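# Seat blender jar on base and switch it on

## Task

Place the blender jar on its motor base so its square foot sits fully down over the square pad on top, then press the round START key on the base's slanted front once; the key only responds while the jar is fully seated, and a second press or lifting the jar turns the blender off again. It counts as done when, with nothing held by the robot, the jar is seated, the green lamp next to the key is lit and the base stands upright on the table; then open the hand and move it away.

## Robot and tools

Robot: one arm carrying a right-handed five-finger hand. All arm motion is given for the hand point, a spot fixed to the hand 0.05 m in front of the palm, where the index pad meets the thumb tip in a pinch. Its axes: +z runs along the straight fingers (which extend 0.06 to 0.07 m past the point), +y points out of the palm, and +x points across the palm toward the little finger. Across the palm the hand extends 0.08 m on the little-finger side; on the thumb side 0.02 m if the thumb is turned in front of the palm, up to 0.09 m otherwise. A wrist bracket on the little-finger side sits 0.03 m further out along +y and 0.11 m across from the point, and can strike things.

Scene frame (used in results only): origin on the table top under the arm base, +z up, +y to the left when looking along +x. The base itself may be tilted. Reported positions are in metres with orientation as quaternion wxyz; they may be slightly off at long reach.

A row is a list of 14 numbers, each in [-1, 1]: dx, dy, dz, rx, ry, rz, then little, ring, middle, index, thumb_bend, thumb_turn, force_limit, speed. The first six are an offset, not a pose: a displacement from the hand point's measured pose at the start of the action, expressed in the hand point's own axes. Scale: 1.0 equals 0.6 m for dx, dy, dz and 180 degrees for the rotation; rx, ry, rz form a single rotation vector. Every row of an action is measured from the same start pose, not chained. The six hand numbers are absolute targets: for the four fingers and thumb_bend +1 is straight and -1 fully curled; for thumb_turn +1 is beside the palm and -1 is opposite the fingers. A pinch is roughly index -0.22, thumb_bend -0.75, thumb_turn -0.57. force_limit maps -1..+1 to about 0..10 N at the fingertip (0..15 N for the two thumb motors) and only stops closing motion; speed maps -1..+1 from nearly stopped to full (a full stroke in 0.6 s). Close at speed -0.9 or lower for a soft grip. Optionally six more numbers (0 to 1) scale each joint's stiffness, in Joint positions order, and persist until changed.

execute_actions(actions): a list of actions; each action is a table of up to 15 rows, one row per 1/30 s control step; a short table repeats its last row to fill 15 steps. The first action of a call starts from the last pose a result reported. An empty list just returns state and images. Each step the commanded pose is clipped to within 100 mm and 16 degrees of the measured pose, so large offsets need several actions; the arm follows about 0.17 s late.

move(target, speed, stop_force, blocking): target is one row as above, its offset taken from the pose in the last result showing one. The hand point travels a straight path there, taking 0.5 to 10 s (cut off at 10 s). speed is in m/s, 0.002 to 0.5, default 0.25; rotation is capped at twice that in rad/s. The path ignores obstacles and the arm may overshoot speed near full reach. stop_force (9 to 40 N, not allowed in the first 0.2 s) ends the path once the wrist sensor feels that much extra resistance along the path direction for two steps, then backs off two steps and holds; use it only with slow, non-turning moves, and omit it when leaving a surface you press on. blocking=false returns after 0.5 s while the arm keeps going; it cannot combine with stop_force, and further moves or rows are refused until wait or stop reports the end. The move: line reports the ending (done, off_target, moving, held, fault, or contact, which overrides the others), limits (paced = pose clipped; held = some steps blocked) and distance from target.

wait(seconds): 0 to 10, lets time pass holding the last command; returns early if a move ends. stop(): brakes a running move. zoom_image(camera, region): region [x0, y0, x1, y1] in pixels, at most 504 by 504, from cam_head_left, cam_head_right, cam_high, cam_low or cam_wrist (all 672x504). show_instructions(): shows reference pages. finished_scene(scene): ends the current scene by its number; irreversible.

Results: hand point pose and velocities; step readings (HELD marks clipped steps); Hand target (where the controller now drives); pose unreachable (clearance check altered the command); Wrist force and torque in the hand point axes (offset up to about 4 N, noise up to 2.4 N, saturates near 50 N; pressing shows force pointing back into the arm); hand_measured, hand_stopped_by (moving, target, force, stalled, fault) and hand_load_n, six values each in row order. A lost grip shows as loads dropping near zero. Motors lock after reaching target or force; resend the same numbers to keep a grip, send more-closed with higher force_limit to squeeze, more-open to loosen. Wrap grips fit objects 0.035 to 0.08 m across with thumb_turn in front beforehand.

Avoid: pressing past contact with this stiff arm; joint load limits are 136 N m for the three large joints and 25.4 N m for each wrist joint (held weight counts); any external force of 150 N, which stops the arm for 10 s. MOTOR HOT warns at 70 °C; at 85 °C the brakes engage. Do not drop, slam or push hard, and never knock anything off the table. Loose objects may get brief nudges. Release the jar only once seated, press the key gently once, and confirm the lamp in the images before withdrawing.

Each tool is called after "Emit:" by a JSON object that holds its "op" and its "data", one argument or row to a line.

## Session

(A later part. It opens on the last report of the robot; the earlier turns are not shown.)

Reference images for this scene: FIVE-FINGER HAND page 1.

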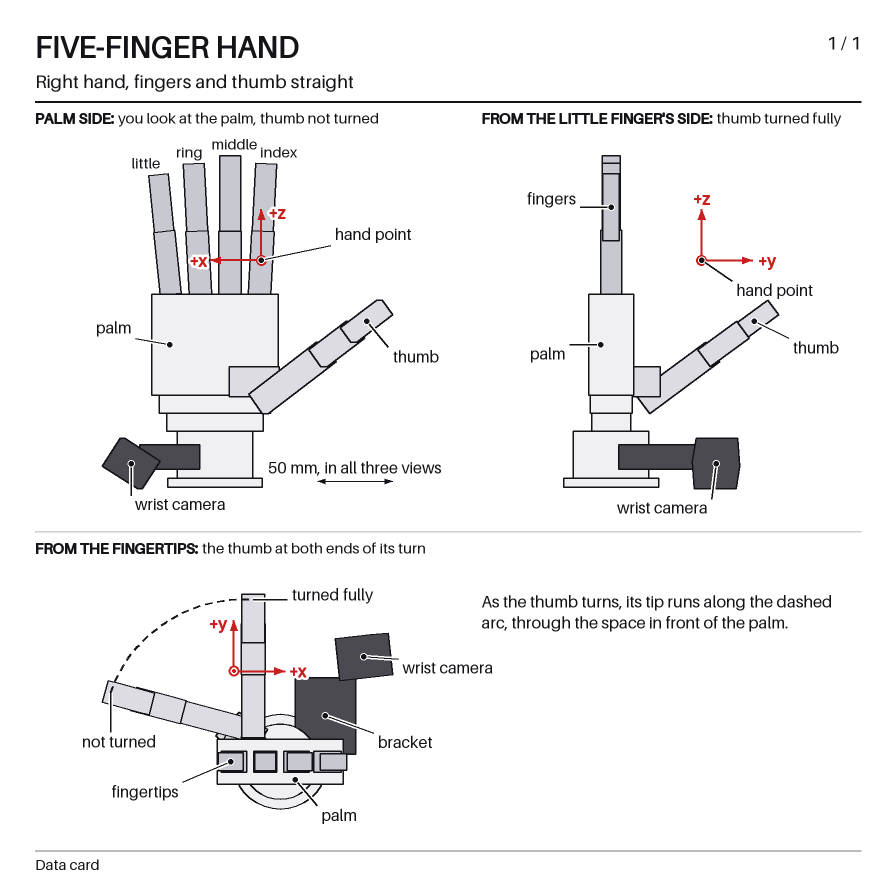

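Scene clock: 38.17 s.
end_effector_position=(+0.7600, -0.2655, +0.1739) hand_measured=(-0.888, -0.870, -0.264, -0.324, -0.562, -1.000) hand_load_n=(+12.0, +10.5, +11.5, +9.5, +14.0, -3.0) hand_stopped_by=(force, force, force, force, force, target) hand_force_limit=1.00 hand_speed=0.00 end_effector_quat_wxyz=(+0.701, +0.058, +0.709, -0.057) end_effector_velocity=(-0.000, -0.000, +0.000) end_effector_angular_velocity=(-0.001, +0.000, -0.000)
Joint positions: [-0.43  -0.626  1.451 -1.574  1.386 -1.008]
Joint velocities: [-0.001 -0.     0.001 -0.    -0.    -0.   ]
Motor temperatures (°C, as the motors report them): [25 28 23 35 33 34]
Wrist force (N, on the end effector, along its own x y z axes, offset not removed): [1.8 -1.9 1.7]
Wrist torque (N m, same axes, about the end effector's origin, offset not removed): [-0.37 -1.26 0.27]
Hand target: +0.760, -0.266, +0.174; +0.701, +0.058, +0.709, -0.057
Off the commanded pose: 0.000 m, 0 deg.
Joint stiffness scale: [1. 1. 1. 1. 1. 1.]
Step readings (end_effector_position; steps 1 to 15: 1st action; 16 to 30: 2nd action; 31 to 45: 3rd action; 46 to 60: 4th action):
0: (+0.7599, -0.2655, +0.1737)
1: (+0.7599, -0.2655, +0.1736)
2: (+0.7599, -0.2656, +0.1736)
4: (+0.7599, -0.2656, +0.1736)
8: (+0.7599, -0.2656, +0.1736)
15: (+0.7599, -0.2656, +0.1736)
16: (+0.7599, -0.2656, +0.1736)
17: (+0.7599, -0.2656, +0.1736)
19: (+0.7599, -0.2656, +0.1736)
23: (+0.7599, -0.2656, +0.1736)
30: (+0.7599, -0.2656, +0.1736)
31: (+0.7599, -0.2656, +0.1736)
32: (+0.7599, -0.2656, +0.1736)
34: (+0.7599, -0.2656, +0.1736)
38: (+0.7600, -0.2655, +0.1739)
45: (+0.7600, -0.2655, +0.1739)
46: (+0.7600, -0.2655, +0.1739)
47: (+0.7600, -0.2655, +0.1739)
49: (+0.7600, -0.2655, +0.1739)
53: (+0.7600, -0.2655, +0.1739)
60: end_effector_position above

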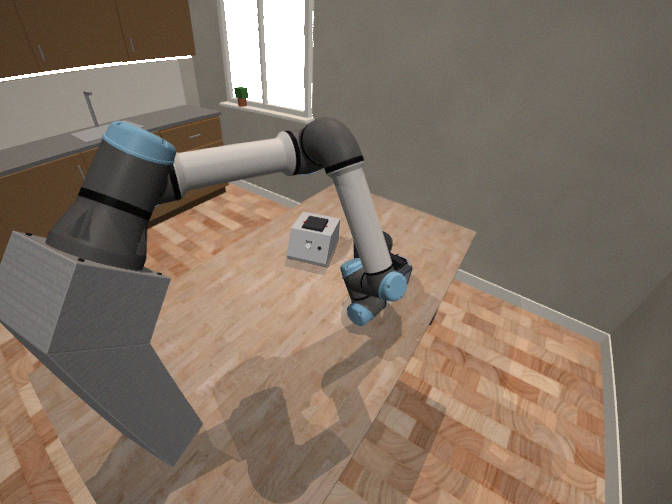

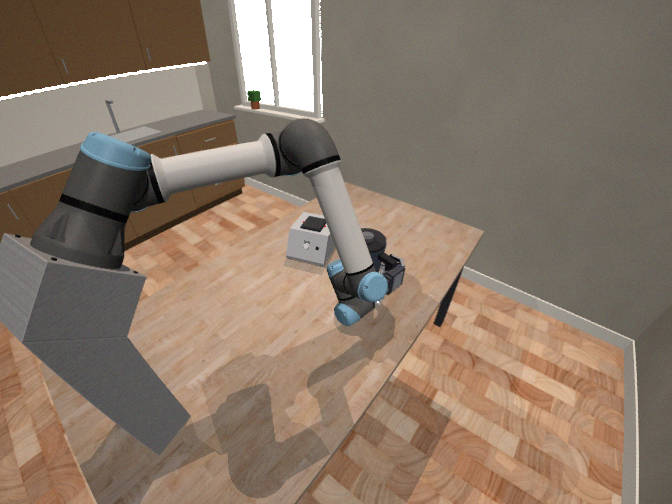

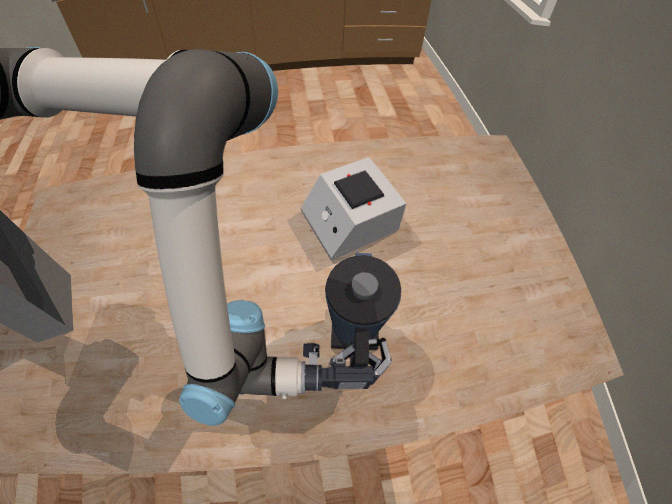

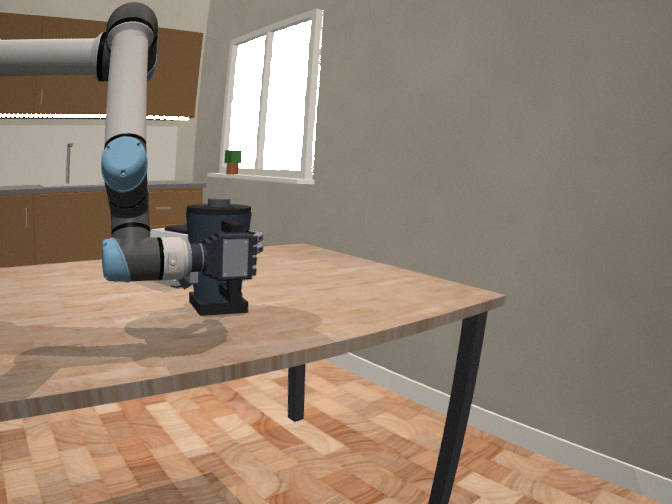

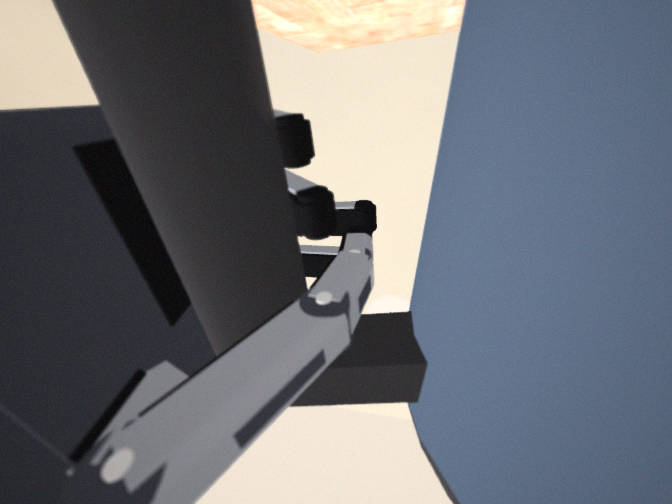

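Emit:
{"op": "execute_actions", "data": {
  "actions": []
}}

Emit:
{"op": "move", "data": {
  "target": [-0.29,0,0,0,0,0,-0.95,-0.95,-0.95,-0.95,-1,-1,1,0],
  "speed": 0.08
}}

Scene clock: 56.03 s.
end_effector_position=(+0.7600, -0.2655, +0.1739) hand_measured=(-0.888, -0.870, -0.264, -0.324, -0.562, -1.000) hand_load_n=(+12.0, +10.5, +11.5, +9.5, +14.0, -3.0) hand_stopped_by=(force, force, force, force, force, target) hand_force_limit=1.00 hand_speed=0.00 end_effector_quat_wxyz=(+0.701, +0.058, +0.709, -0.057) end_effector_velocity=(-0.000, +0.001, -0.001) end_effector_angular_velocity=(+0.001, +0.000, +0.000)
Joint positions: [-0.43  -0.626  1.451 -1.574  1.386 -1.008]
Joint velocities: [ 0.001  0.     0.    -0.     0.    -0.   ]
Motor temperatures (°C, as the motors report them): [25 28 23 35 33 34]
Wrist force (N, on the end effector, along its own x y z axes, offset not removed): [-2.7 -1.5 1.3]
Wrist torque (N m, same axes, about the end effector's origin, offset not removed): [-0.29 -0.56 0.16]
Hand target: +0.760, -0.266, +0.174; +0.701, +0.058, +0.709, -0.057
Off the commanded pose: 0.000 m, 0 deg.
Joint stiffness scale: [1. 1. 1. 1. 1. 1.]

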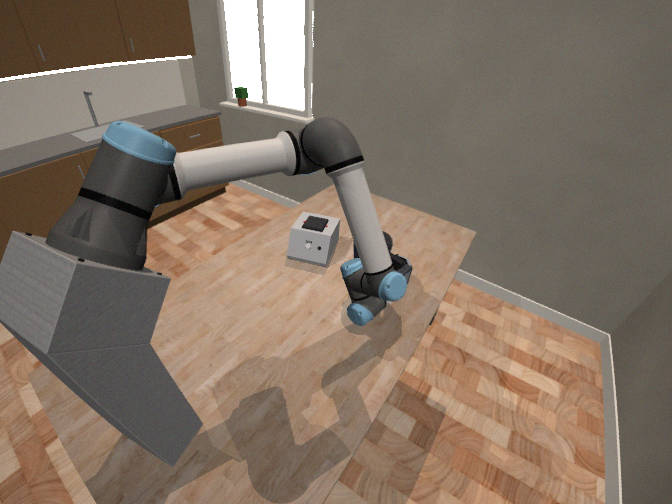

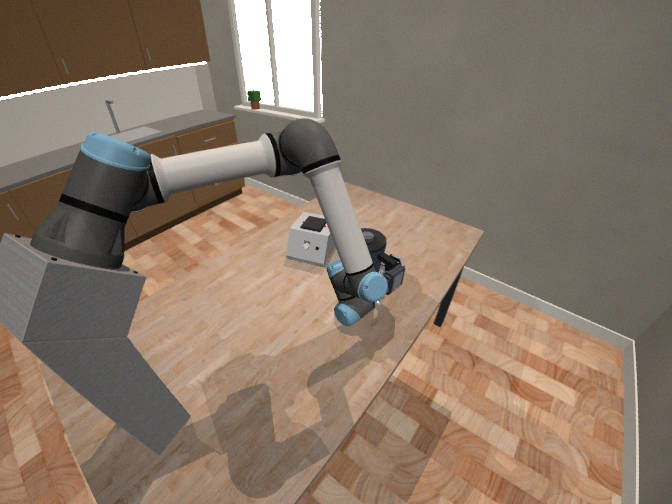

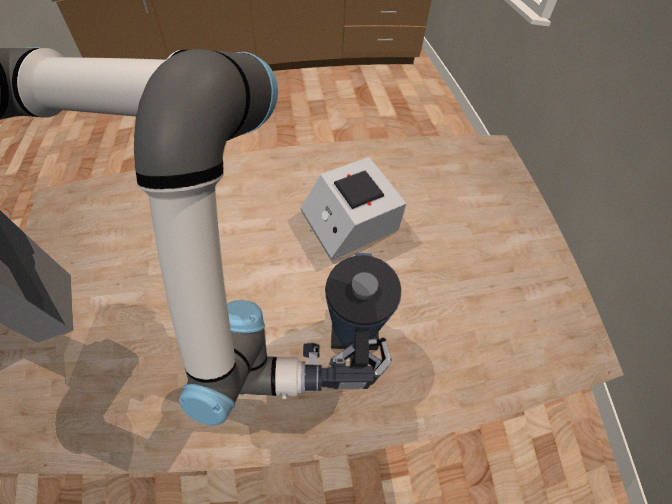

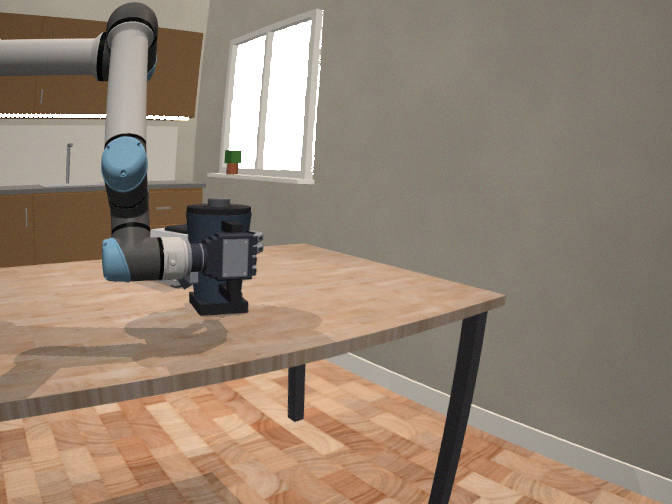

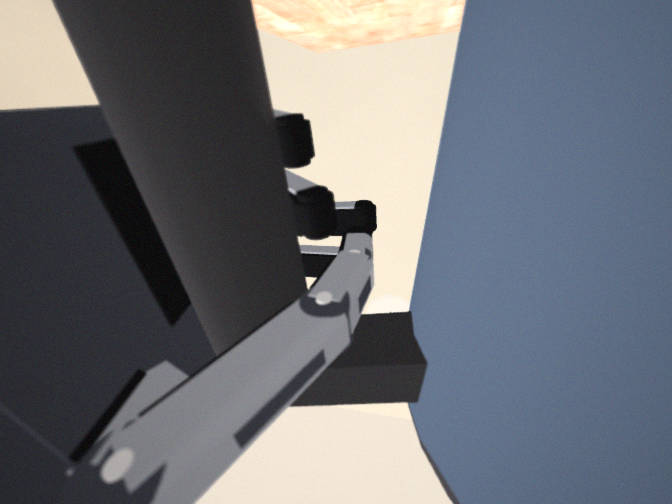

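Scene clock: 58.67 s.
end_effector_position=(+0.7631, -0.2654, +0.3474) hand_measured=(-0.890, -0.870, -0.264, -0.324, -0.562, -1.000) hand_load_n=(+1.0, +9.0, +11.5, +9.5, +14.0, -2.5) hand_stopped_by=(force, force, force, force, force, target) hand_force_limit=1.00 hand_speed=0.00 end_effector_quat_wxyz=(+0.702, +0.057, +0.708, -0.057) end_effector_velocity=(-0.003, -0.000, -0.003) end_effector_angular_velocity=(+0.008, +0.010, -0.003)
Joint positions: [-0.584 -0.995  1.782 -1.566  1.274 -0.898]
Joint velocities: [-0.001  0.001  0.007  0.003 -0.005  0.003]
Motor temperatures (°C, as the motors report them): [25 28 23 35 33 34]
Wrist force (N, on the end effector, along its own x y z axes, offset not removed): [7.6 0.1 -2.3]
Wrist torque (N m, same axes, about the end effector's origin, offset not removed): [0.08 -0.52 -0.67]
Hand target: +0.762, -0.266, +0.348; +0.701, +0.058, +0.709, -0.057
Off the commanded pose: 0.001 m, 0 deg.
Joint stiffness scale: [1. 1. 1. 1. 1. 1.]
move: done

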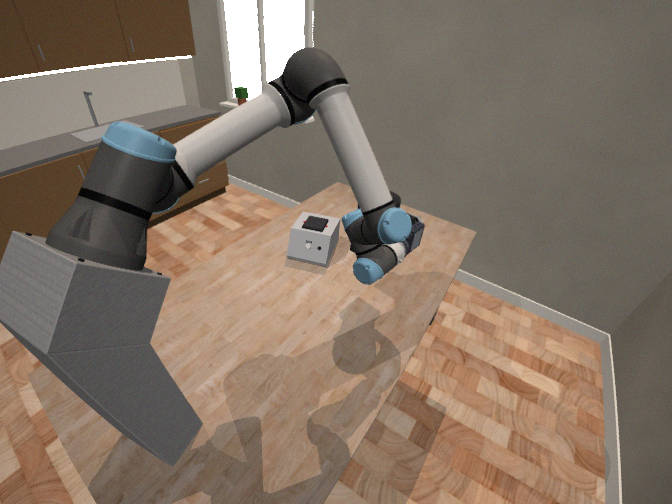

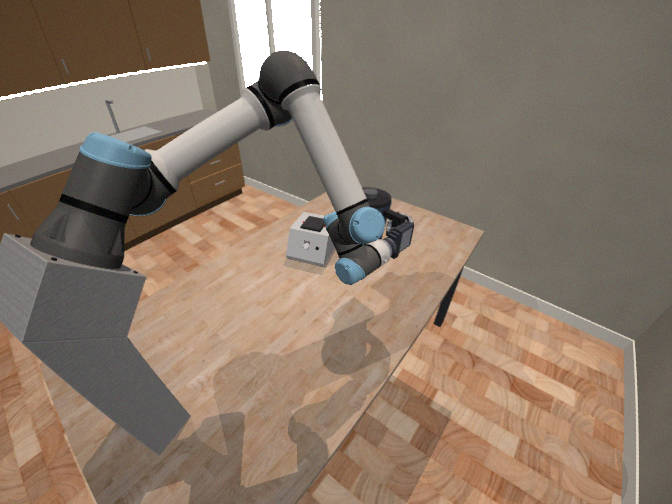

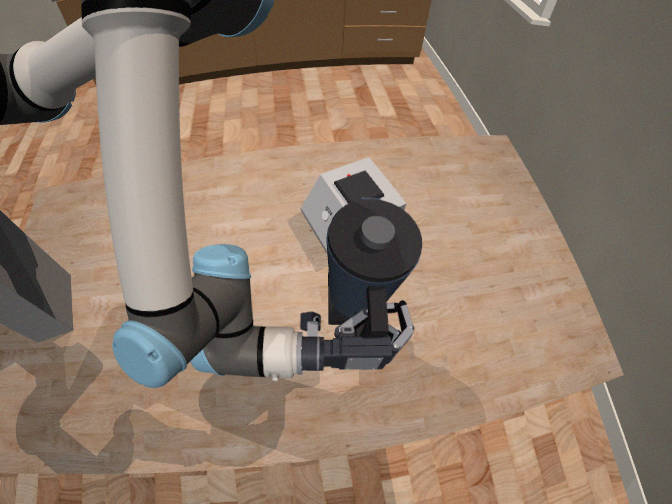

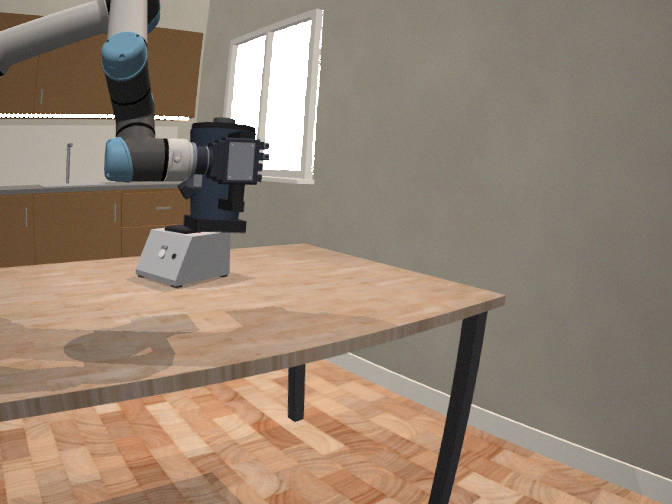

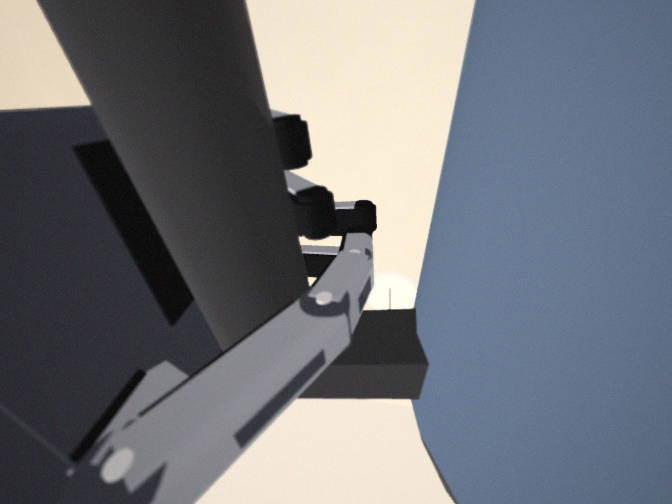

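Emit:
{"op": "move", "data": {
  "target": [-0.015,0.2,0,-0.16,0,0,-0.97,-0.97,-0.95,-0.95,-1,-1,1,0],
  "speed": 0.12
}}

Emit:
{"op": "zoom_image", "data": {
  "camera": "cam_low",
  "region": [110,100,290,300]
}}

Scene clock: 67.20 s.
end_effector_position=(+0.7808, -0.1489, +0.3552) hand_measured=(-0.920, -0.874, -0.264, -0.324, -0.562, -1.000) hand_load_n=(+5.5, +6.0, +11.5, +9.5, +14.0, -2.0) hand_stopped_by=(force, force, force, force, force, target) hand_force_limit=1.00 hand_speed=0.00 end_effector_quat_wxyz=(+0.693, -0.117, +0.701, +0.119) end_effector_velocity=(+0.000, +0.003, -0.000) end_effector_angular_velocity=(+0.003, +0.003, +0.012)
Joint positions: [-0.557 -0.995  1.725 -1.872  0.919 -0.747]
Joint velocities: [ 0.002 -0.    -0.001 -0.007 -0.008  0.007]
Motor temperatures (°C, as the motors report them): [25 28 23 35 33 34]
Wrist force (N, on the end effector, along its own x y z axes, offset not removed): [8.1 -2.3 1.1]
Wrist torque (N m, same axes, about the end effector's origin, offset not removed): [-0.41 -0.92 -0.55]
Hand target: +0.782, -0.147, +0.356; +0.694, -0.119, +0.700, +0.121
Off the commanded pose: 0.003 m, 0 deg.
Joint stiffness scale: [1. 1. 1. 1. 1. 1.]
move: done

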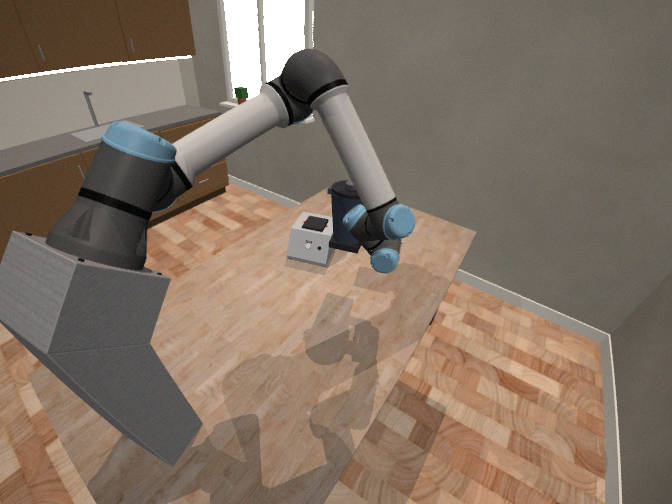

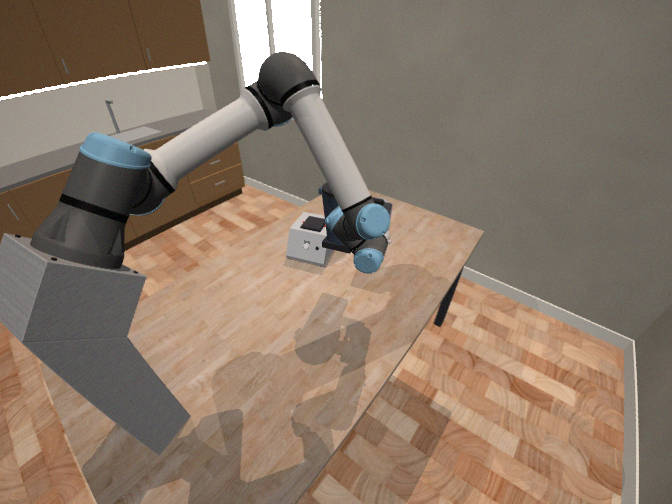

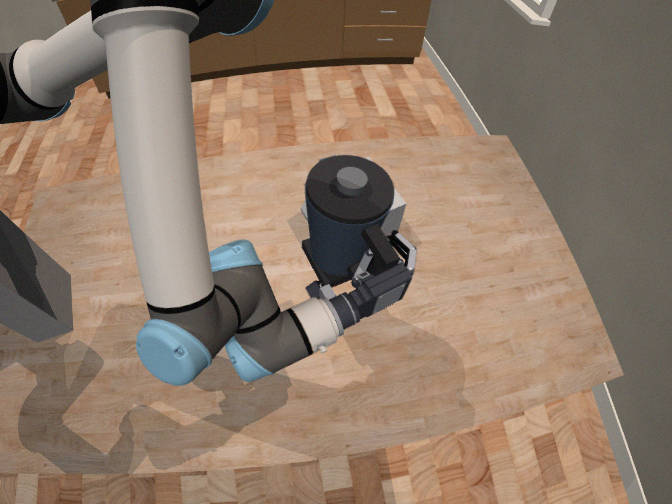

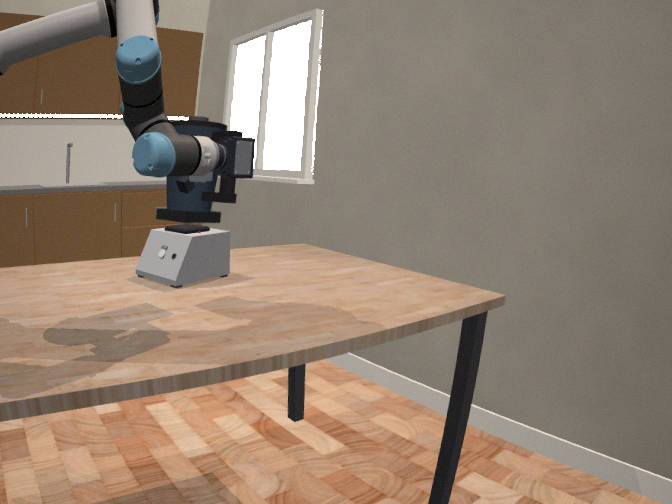

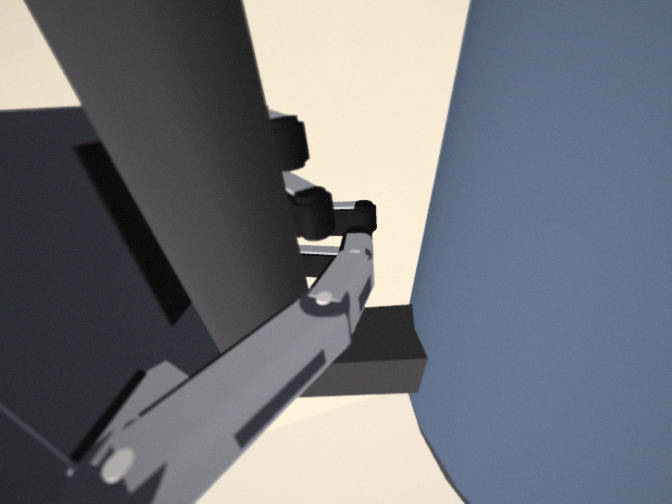

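Region (110, 100, 290, 300) of cam_low's 672x504 image, scaled by 2.520, with more detail than that image has; it fills the left 454 columns of this view, and the rest is white.

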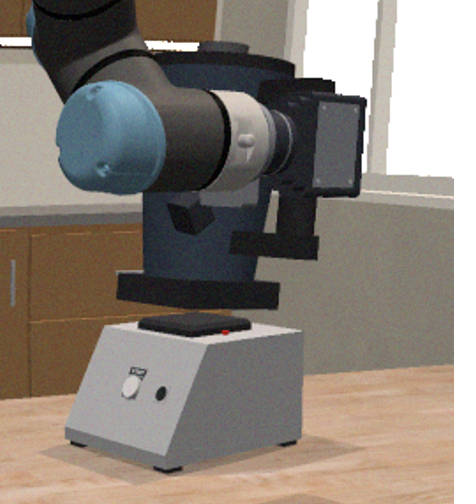

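Emit:
{"op": "move", "data": {
  "target": [0.012,0.255,0.19,0,-0.024,0.008,-0.99,-0.99,-0.95,-0.95,-1,-1,1,0],
  "speed": 0.1
}}

Emit:
{"op": "zoom_image", "data": {
  "camera": "cam_low",
  "region": [130,110,270,260]
}}

Emit:
{"op": "zoom_image", "data": {
  "camera": "cam_high",
  "region": [280,60,460,260]
}}

Scene clock: 74.20 s.
end_effector_position=(+0.8365, +0.0319, +0.3466) hand_measured=(-0.938, -0.888, -0.264, -0.324, -0.562, -1.000) hand_load_n=(+7.0, +9.0, +11.5, +9.5, +14.0, -2.0) hand_stopped_by=(force, force, force, force, force, target) hand_force_limit=1.00 hand_speed=0.00 end_effector_quat_wxyz=(+0.717, -0.102, +0.677, +0.132) end_effector_velocity=(+0.002, -0.002, -0.000) end_effector_angular_velocity=(-0.005, -0.000, -0.010)
Joint positions: [-0.261 -1.104  1.707 -1.646  1.104 -0.995]
Joint velocities: [ 0.     0.    -0.004  0.011  0.007 -0.008]
Motor temperatures (°C, as the motors report them): [25 28 23 35 33 34]
Wrist force (N, on the end effector, along its own x y z axes, offset not removed): [8.3 -2.1 0.3]
Wrist torque (N m, same axes, about the end effector's origin, offset not removed): [-0.48 -0.92 -0.66]
Hand target: +0.838, +0.033, +0.348; +0.718, -0.103, +0.676, +0.132
Off the commanded pose: 0.002 m, 0 deg.
Joint stiffness scale: [1. 1. 1. 1. 1. 1.]
move: done

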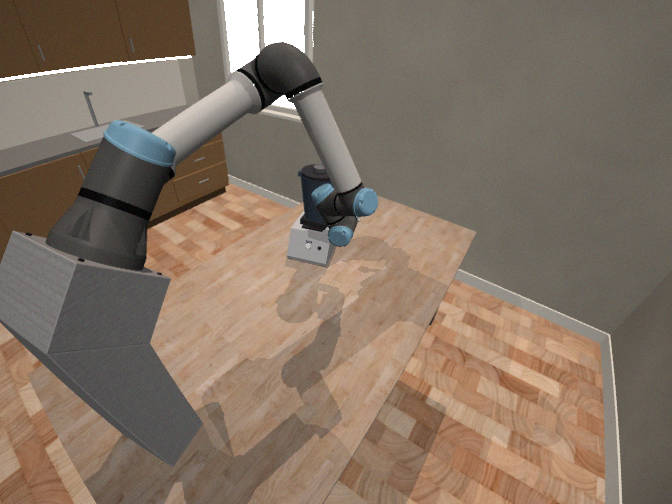

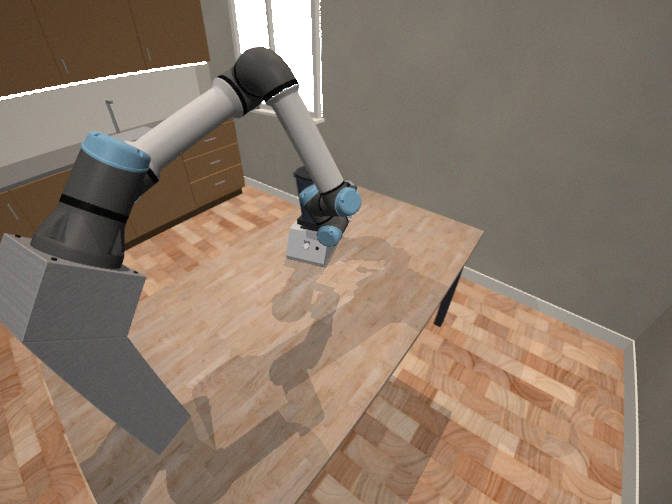

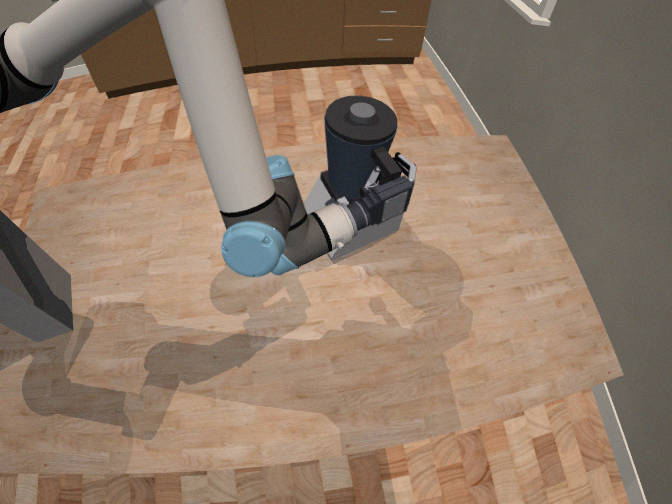

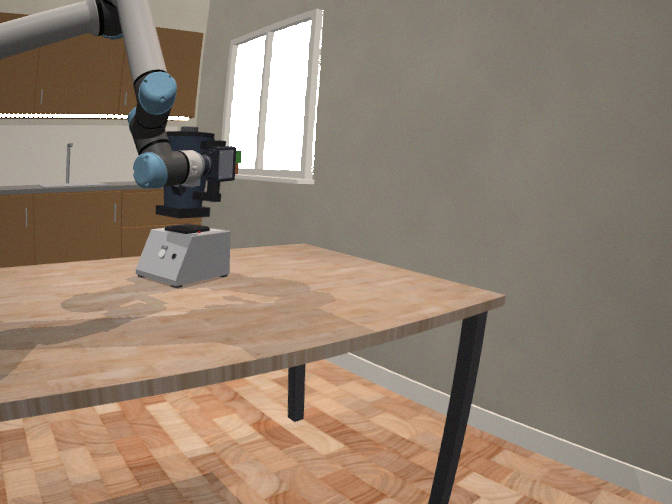

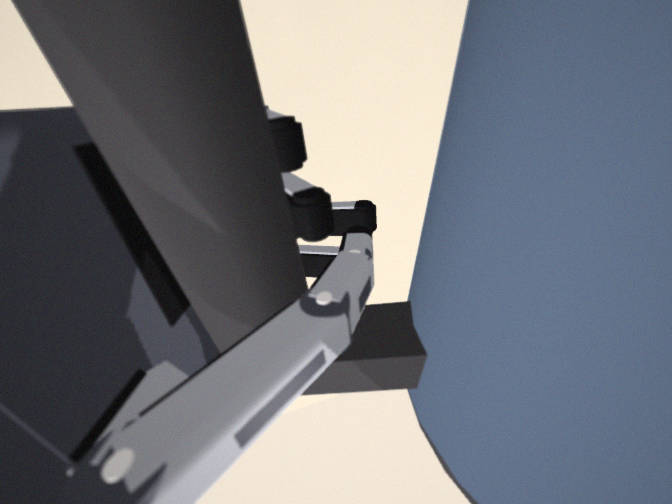

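Region (130, 110, 270, 260) of cam_low's 672x504 image, scaled by 3.360, with more detail than that image has; it fills the left 470 columns of this view, and the rest is white.

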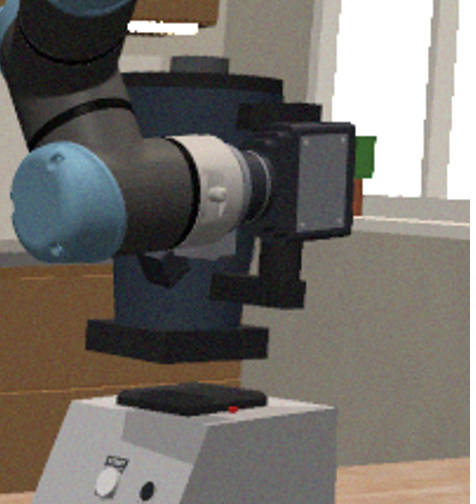

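Region (280, 60, 460, 260) of cam_high's 672x504 image, scaled by 2.520, with more detail than that image has; it fills the left 454 columns of this view, and the rest is white.

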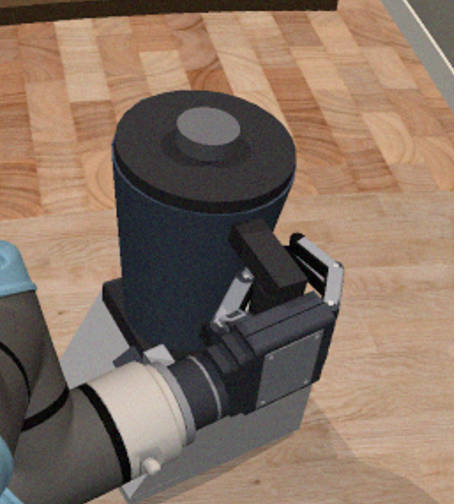

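Emit:
{"op": "move", "data": {
  "target": [0.035,-0.012,0.02,-0.02,-0.011,0.008,-0.99,-0.99,-0.95,-0.95,-1,-1,1,0],
  "speed": 0.04
}}

Emit:
{"op": "zoom_image", "data": {
  "camera": "cam_low",
  "region": [140,185,240,260]
}}

Emit:
{"op": "zoom_image", "data": {
  "camera": "cam_head_left",
  "region": [270,160,360,270]
}}

Emit:
{"op": "zoom_image", "data": {
  "camera": "cam_high",
  "region": [290,90,430,250]
}}

Scene clock: 81.83 s.
end_effector_position=(+0.8506, +0.0287, +0.3265) hand_measured=(-0.938, -0.888, -0.264, -0.324, -0.562, -1.000) hand_load_n=(+6.5, +9.0, +11.5, +9.5, +14.0, -2.0) hand_stopped_by=(force, force, force, force, force, target) hand_force_limit=1.00 hand_speed=0.00 end_effector_quat_wxyz=(+0.723, -0.113, +0.662, +0.162) end_effector_velocity=(+0.002, +0.003, +0.003) end_effector_angular_velocity=(+0.006, -0.006, +0.010)
Joint positions: [-0.253 -1.015  1.595 -1.687  1.078 -0.948]
Joint velocities: [ 0.003  0.    -0.008 -0.004 -0.003  0.007]
Motor temperatures (°C, as the motors report them): [25 28 23 35 33 34]
Wrist force (N, on the end effector, along its own x y z axes, offset not removed): [6.0 -2.7 3.0]
Wrist torque (N m, same axes, about the end effector's origin, offset not removed): [-0.59 -0.68 -0.77]
Hand target: +0.851, +0.030, +0.326; +0.723, -0.114, +0.661, +0.164
Off the commanded pose: 0.002 m, 0 deg.
Joint stiffness scale: [1. 1. 1. 1. 1. 1.]
move: done

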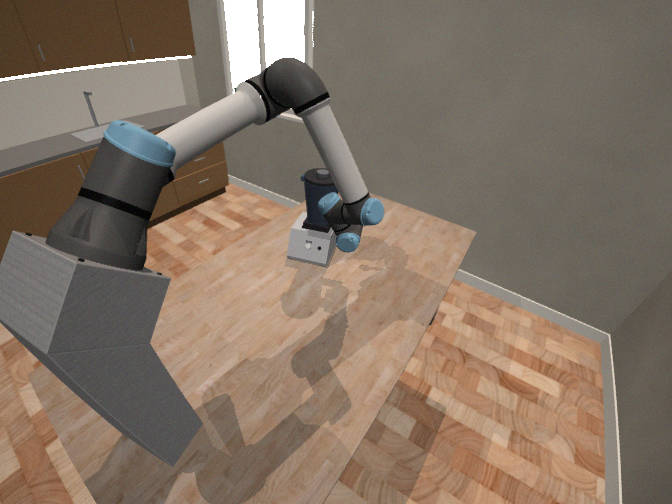

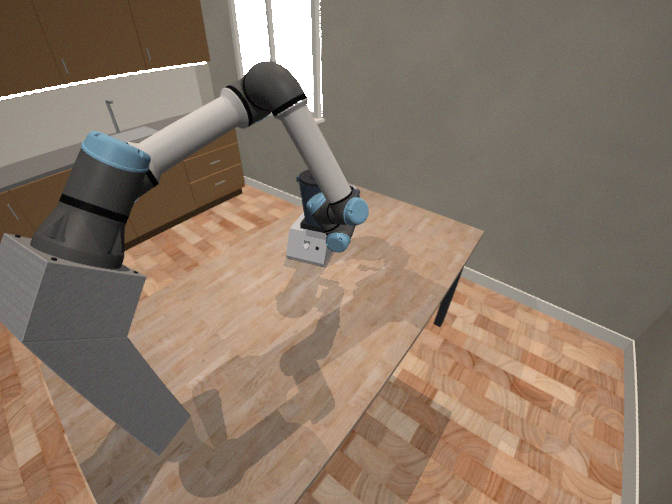

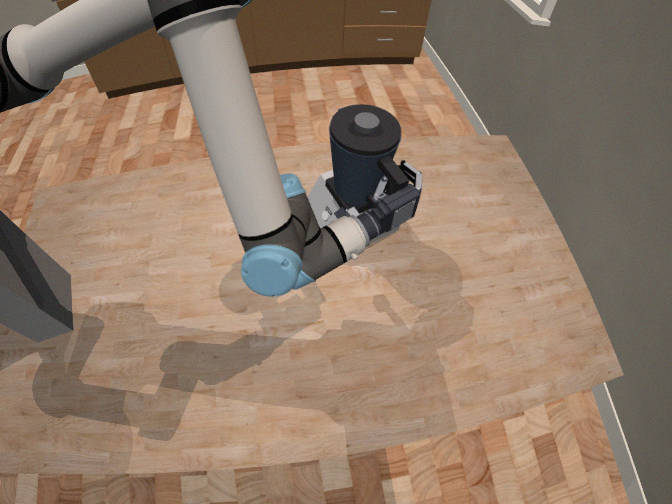

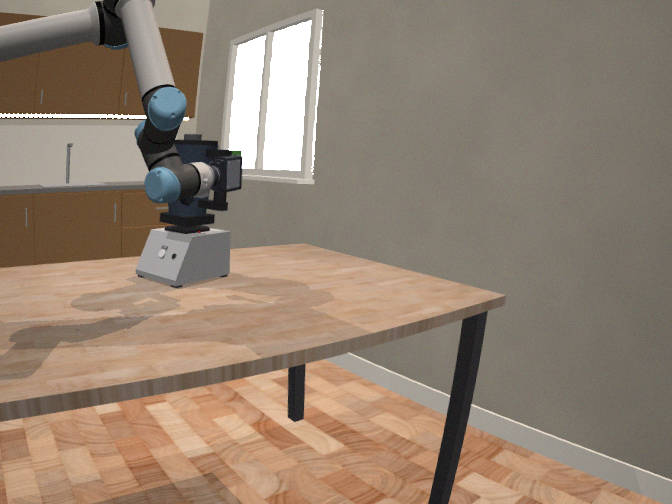

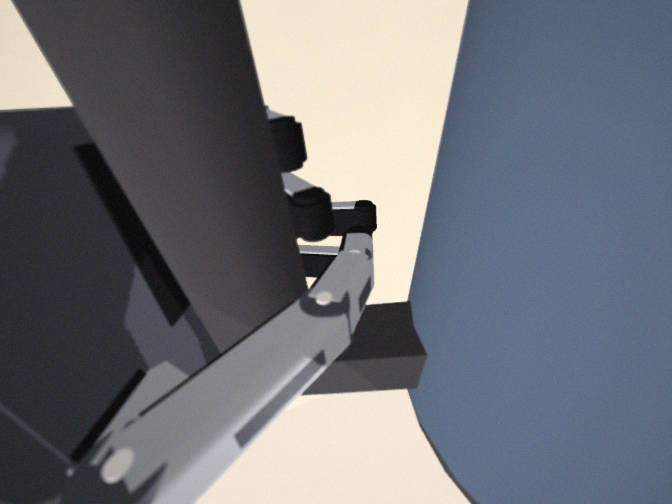

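Region (140, 185, 240, 260) of cam_low's 672x504 image, scaled by 5.040, with more detail than that image has; it fills the top 378 rows of this view, and the rest is white.

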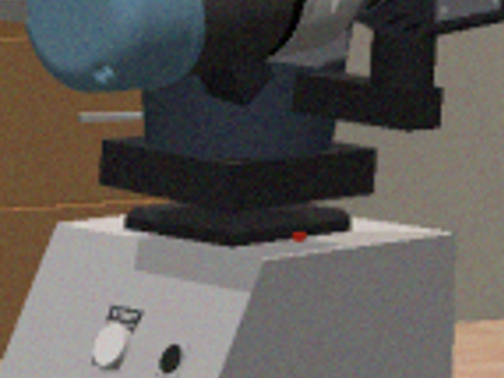

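Region (270, 160, 360, 270) of cam_head_left's 672x504 image, scaled by 4.582, with more detail than that image has; it fills the left 412 columns of this view, and the rest is white.

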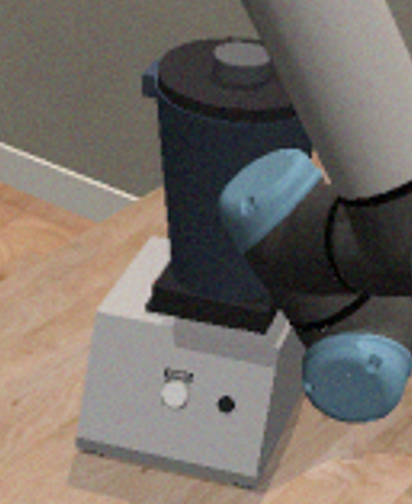

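Region (290, 90, 430, 250) of cam_high's 672x504 image, scaled by 3.150, with more detail than that image has; it fills the left 441 columns of this view, and the rest is white.

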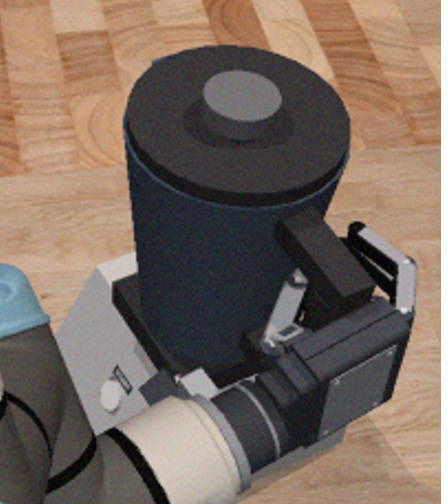

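Emit:
{"op": "move", "data": {
  "target": [0,0.016,0.014,0.006,0,0,-0.99,-0.99,-0.95,-0.95,-1,-1,1,0],
  "speed": 0.03
}}

Emit:
{"op": "zoom_image", "data": {
  "camera": "cam_low",
  "region": [140,185,240,260]
}}

Emit:
{"op": "zoom_image", "data": {
  "camera": "cam_head_left",
  "region": [280,200,350,250]
}}

Emit:
{"op": "zoom_image", "data": {
  "camera": "cam_high",
  "region": [300,150,400,230]
}}

Scene clock: 90.33 s.
end_effector_position=(+0.8553, +0.0397, +0.3279) hand_measured=(-0.938, -0.888, -0.264, -0.324, -0.562, -1.000) hand_load_n=(+6.5, +9.0, +11.5, +9.5, +14.0, -2.0) hand_stopped_by=(force, force, force, force, force, target) hand_force_limit=1.00 hand_speed=0.00 end_effector_quat_wxyz=(+0.724, -0.108, +0.663, +0.156) end_effector_velocity=(+0.000, -0.004, -0.002) end_effector_angular_velocity=(-0.004, +0.004, -0.012)
Joint positions: [-0.233 -1.027  1.596 -1.657  1.102 -0.974]
Joint velocities: [-0.002  0.     0.002  0.009  0.007 -0.007]
Motor temperatures (°C, as the motors report them): [25 28 23 35 33 34]
Wrist force (N, on the end effector, along its own x y z axes, offset not removed): [5.6 -1.8 0.1]
Wrist torque (N m, same axes, about the end effector's origin, offset not removed): [-0.33 -0.43 -0.72]
Hand target: +0.855, +0.041, +0.328; +0.724, -0.106, +0.664, +0.156
Off the commanded pose: 0.001 m, 0 deg.
Joint stiffness scale: [1. 1. 1. 1. 1. 1.]
move: done

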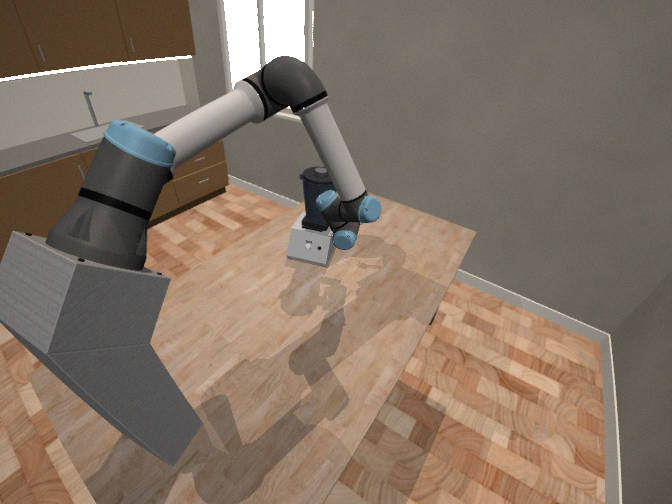

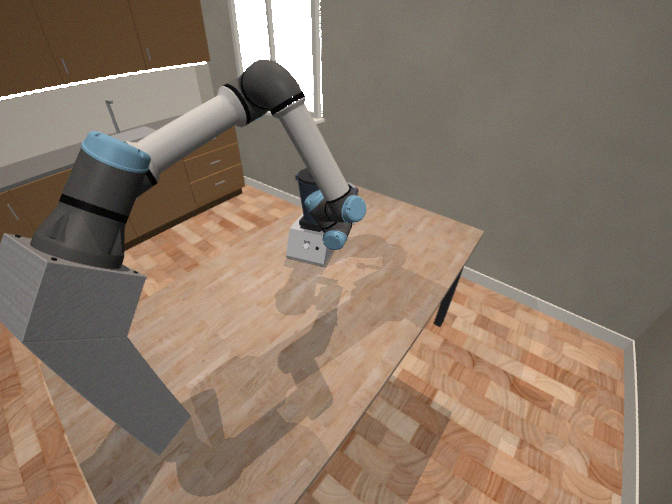

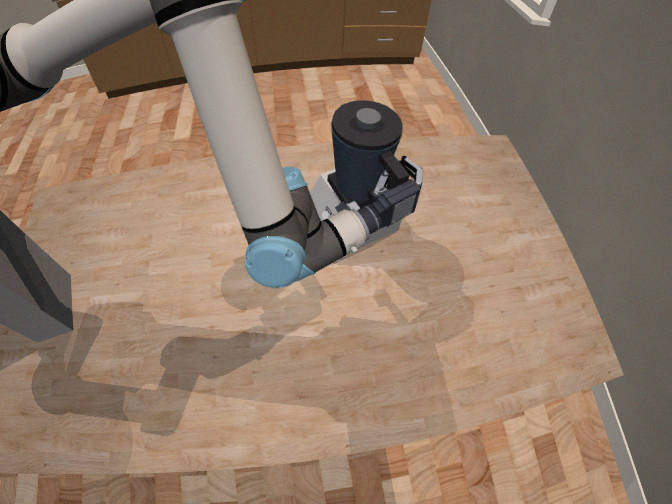

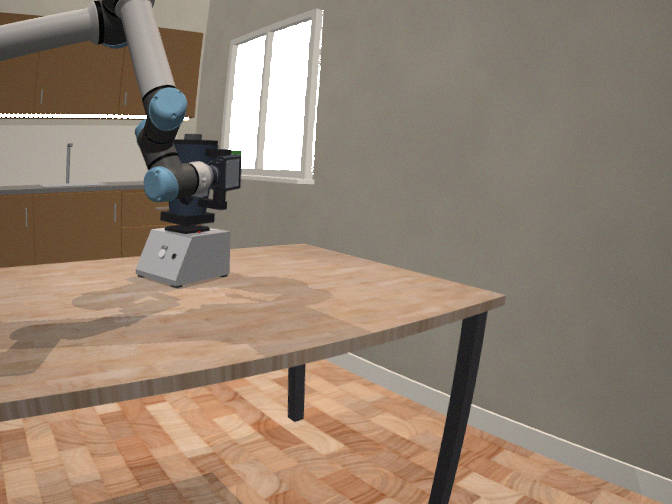

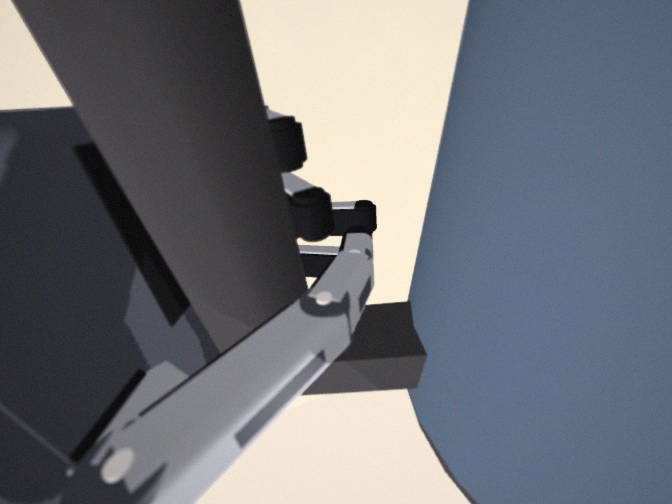

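Region (140, 185, 240, 260) of cam_low's 672x504 image, scaled by 5.040, with more detail than that image has; it fills the top 378 rows of this view, and the rest is white.

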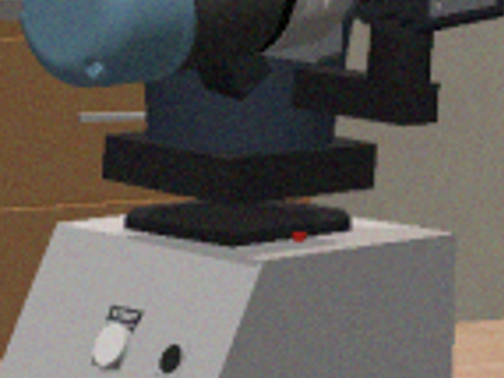

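Region (280, 200, 350, 250) of cam_head_left's 672x504 image, scaled by 7.200, with more detail than that image has; it fills the top 360 rows of this view, and the rest is white.

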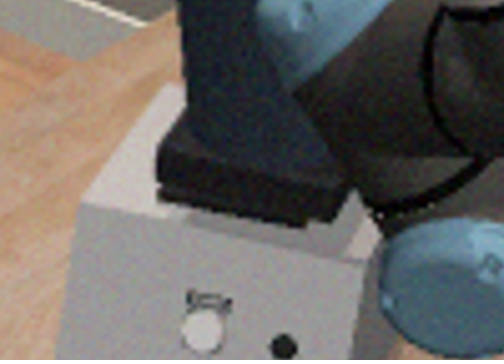

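Region (300, 150, 400, 230) of cam_high's 672x504 image, scaled by 5.040, with more detail than that image has; it fills the top 403 rows of this view, and the rest is white.

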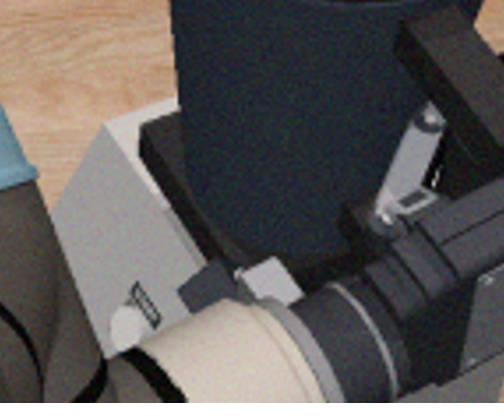

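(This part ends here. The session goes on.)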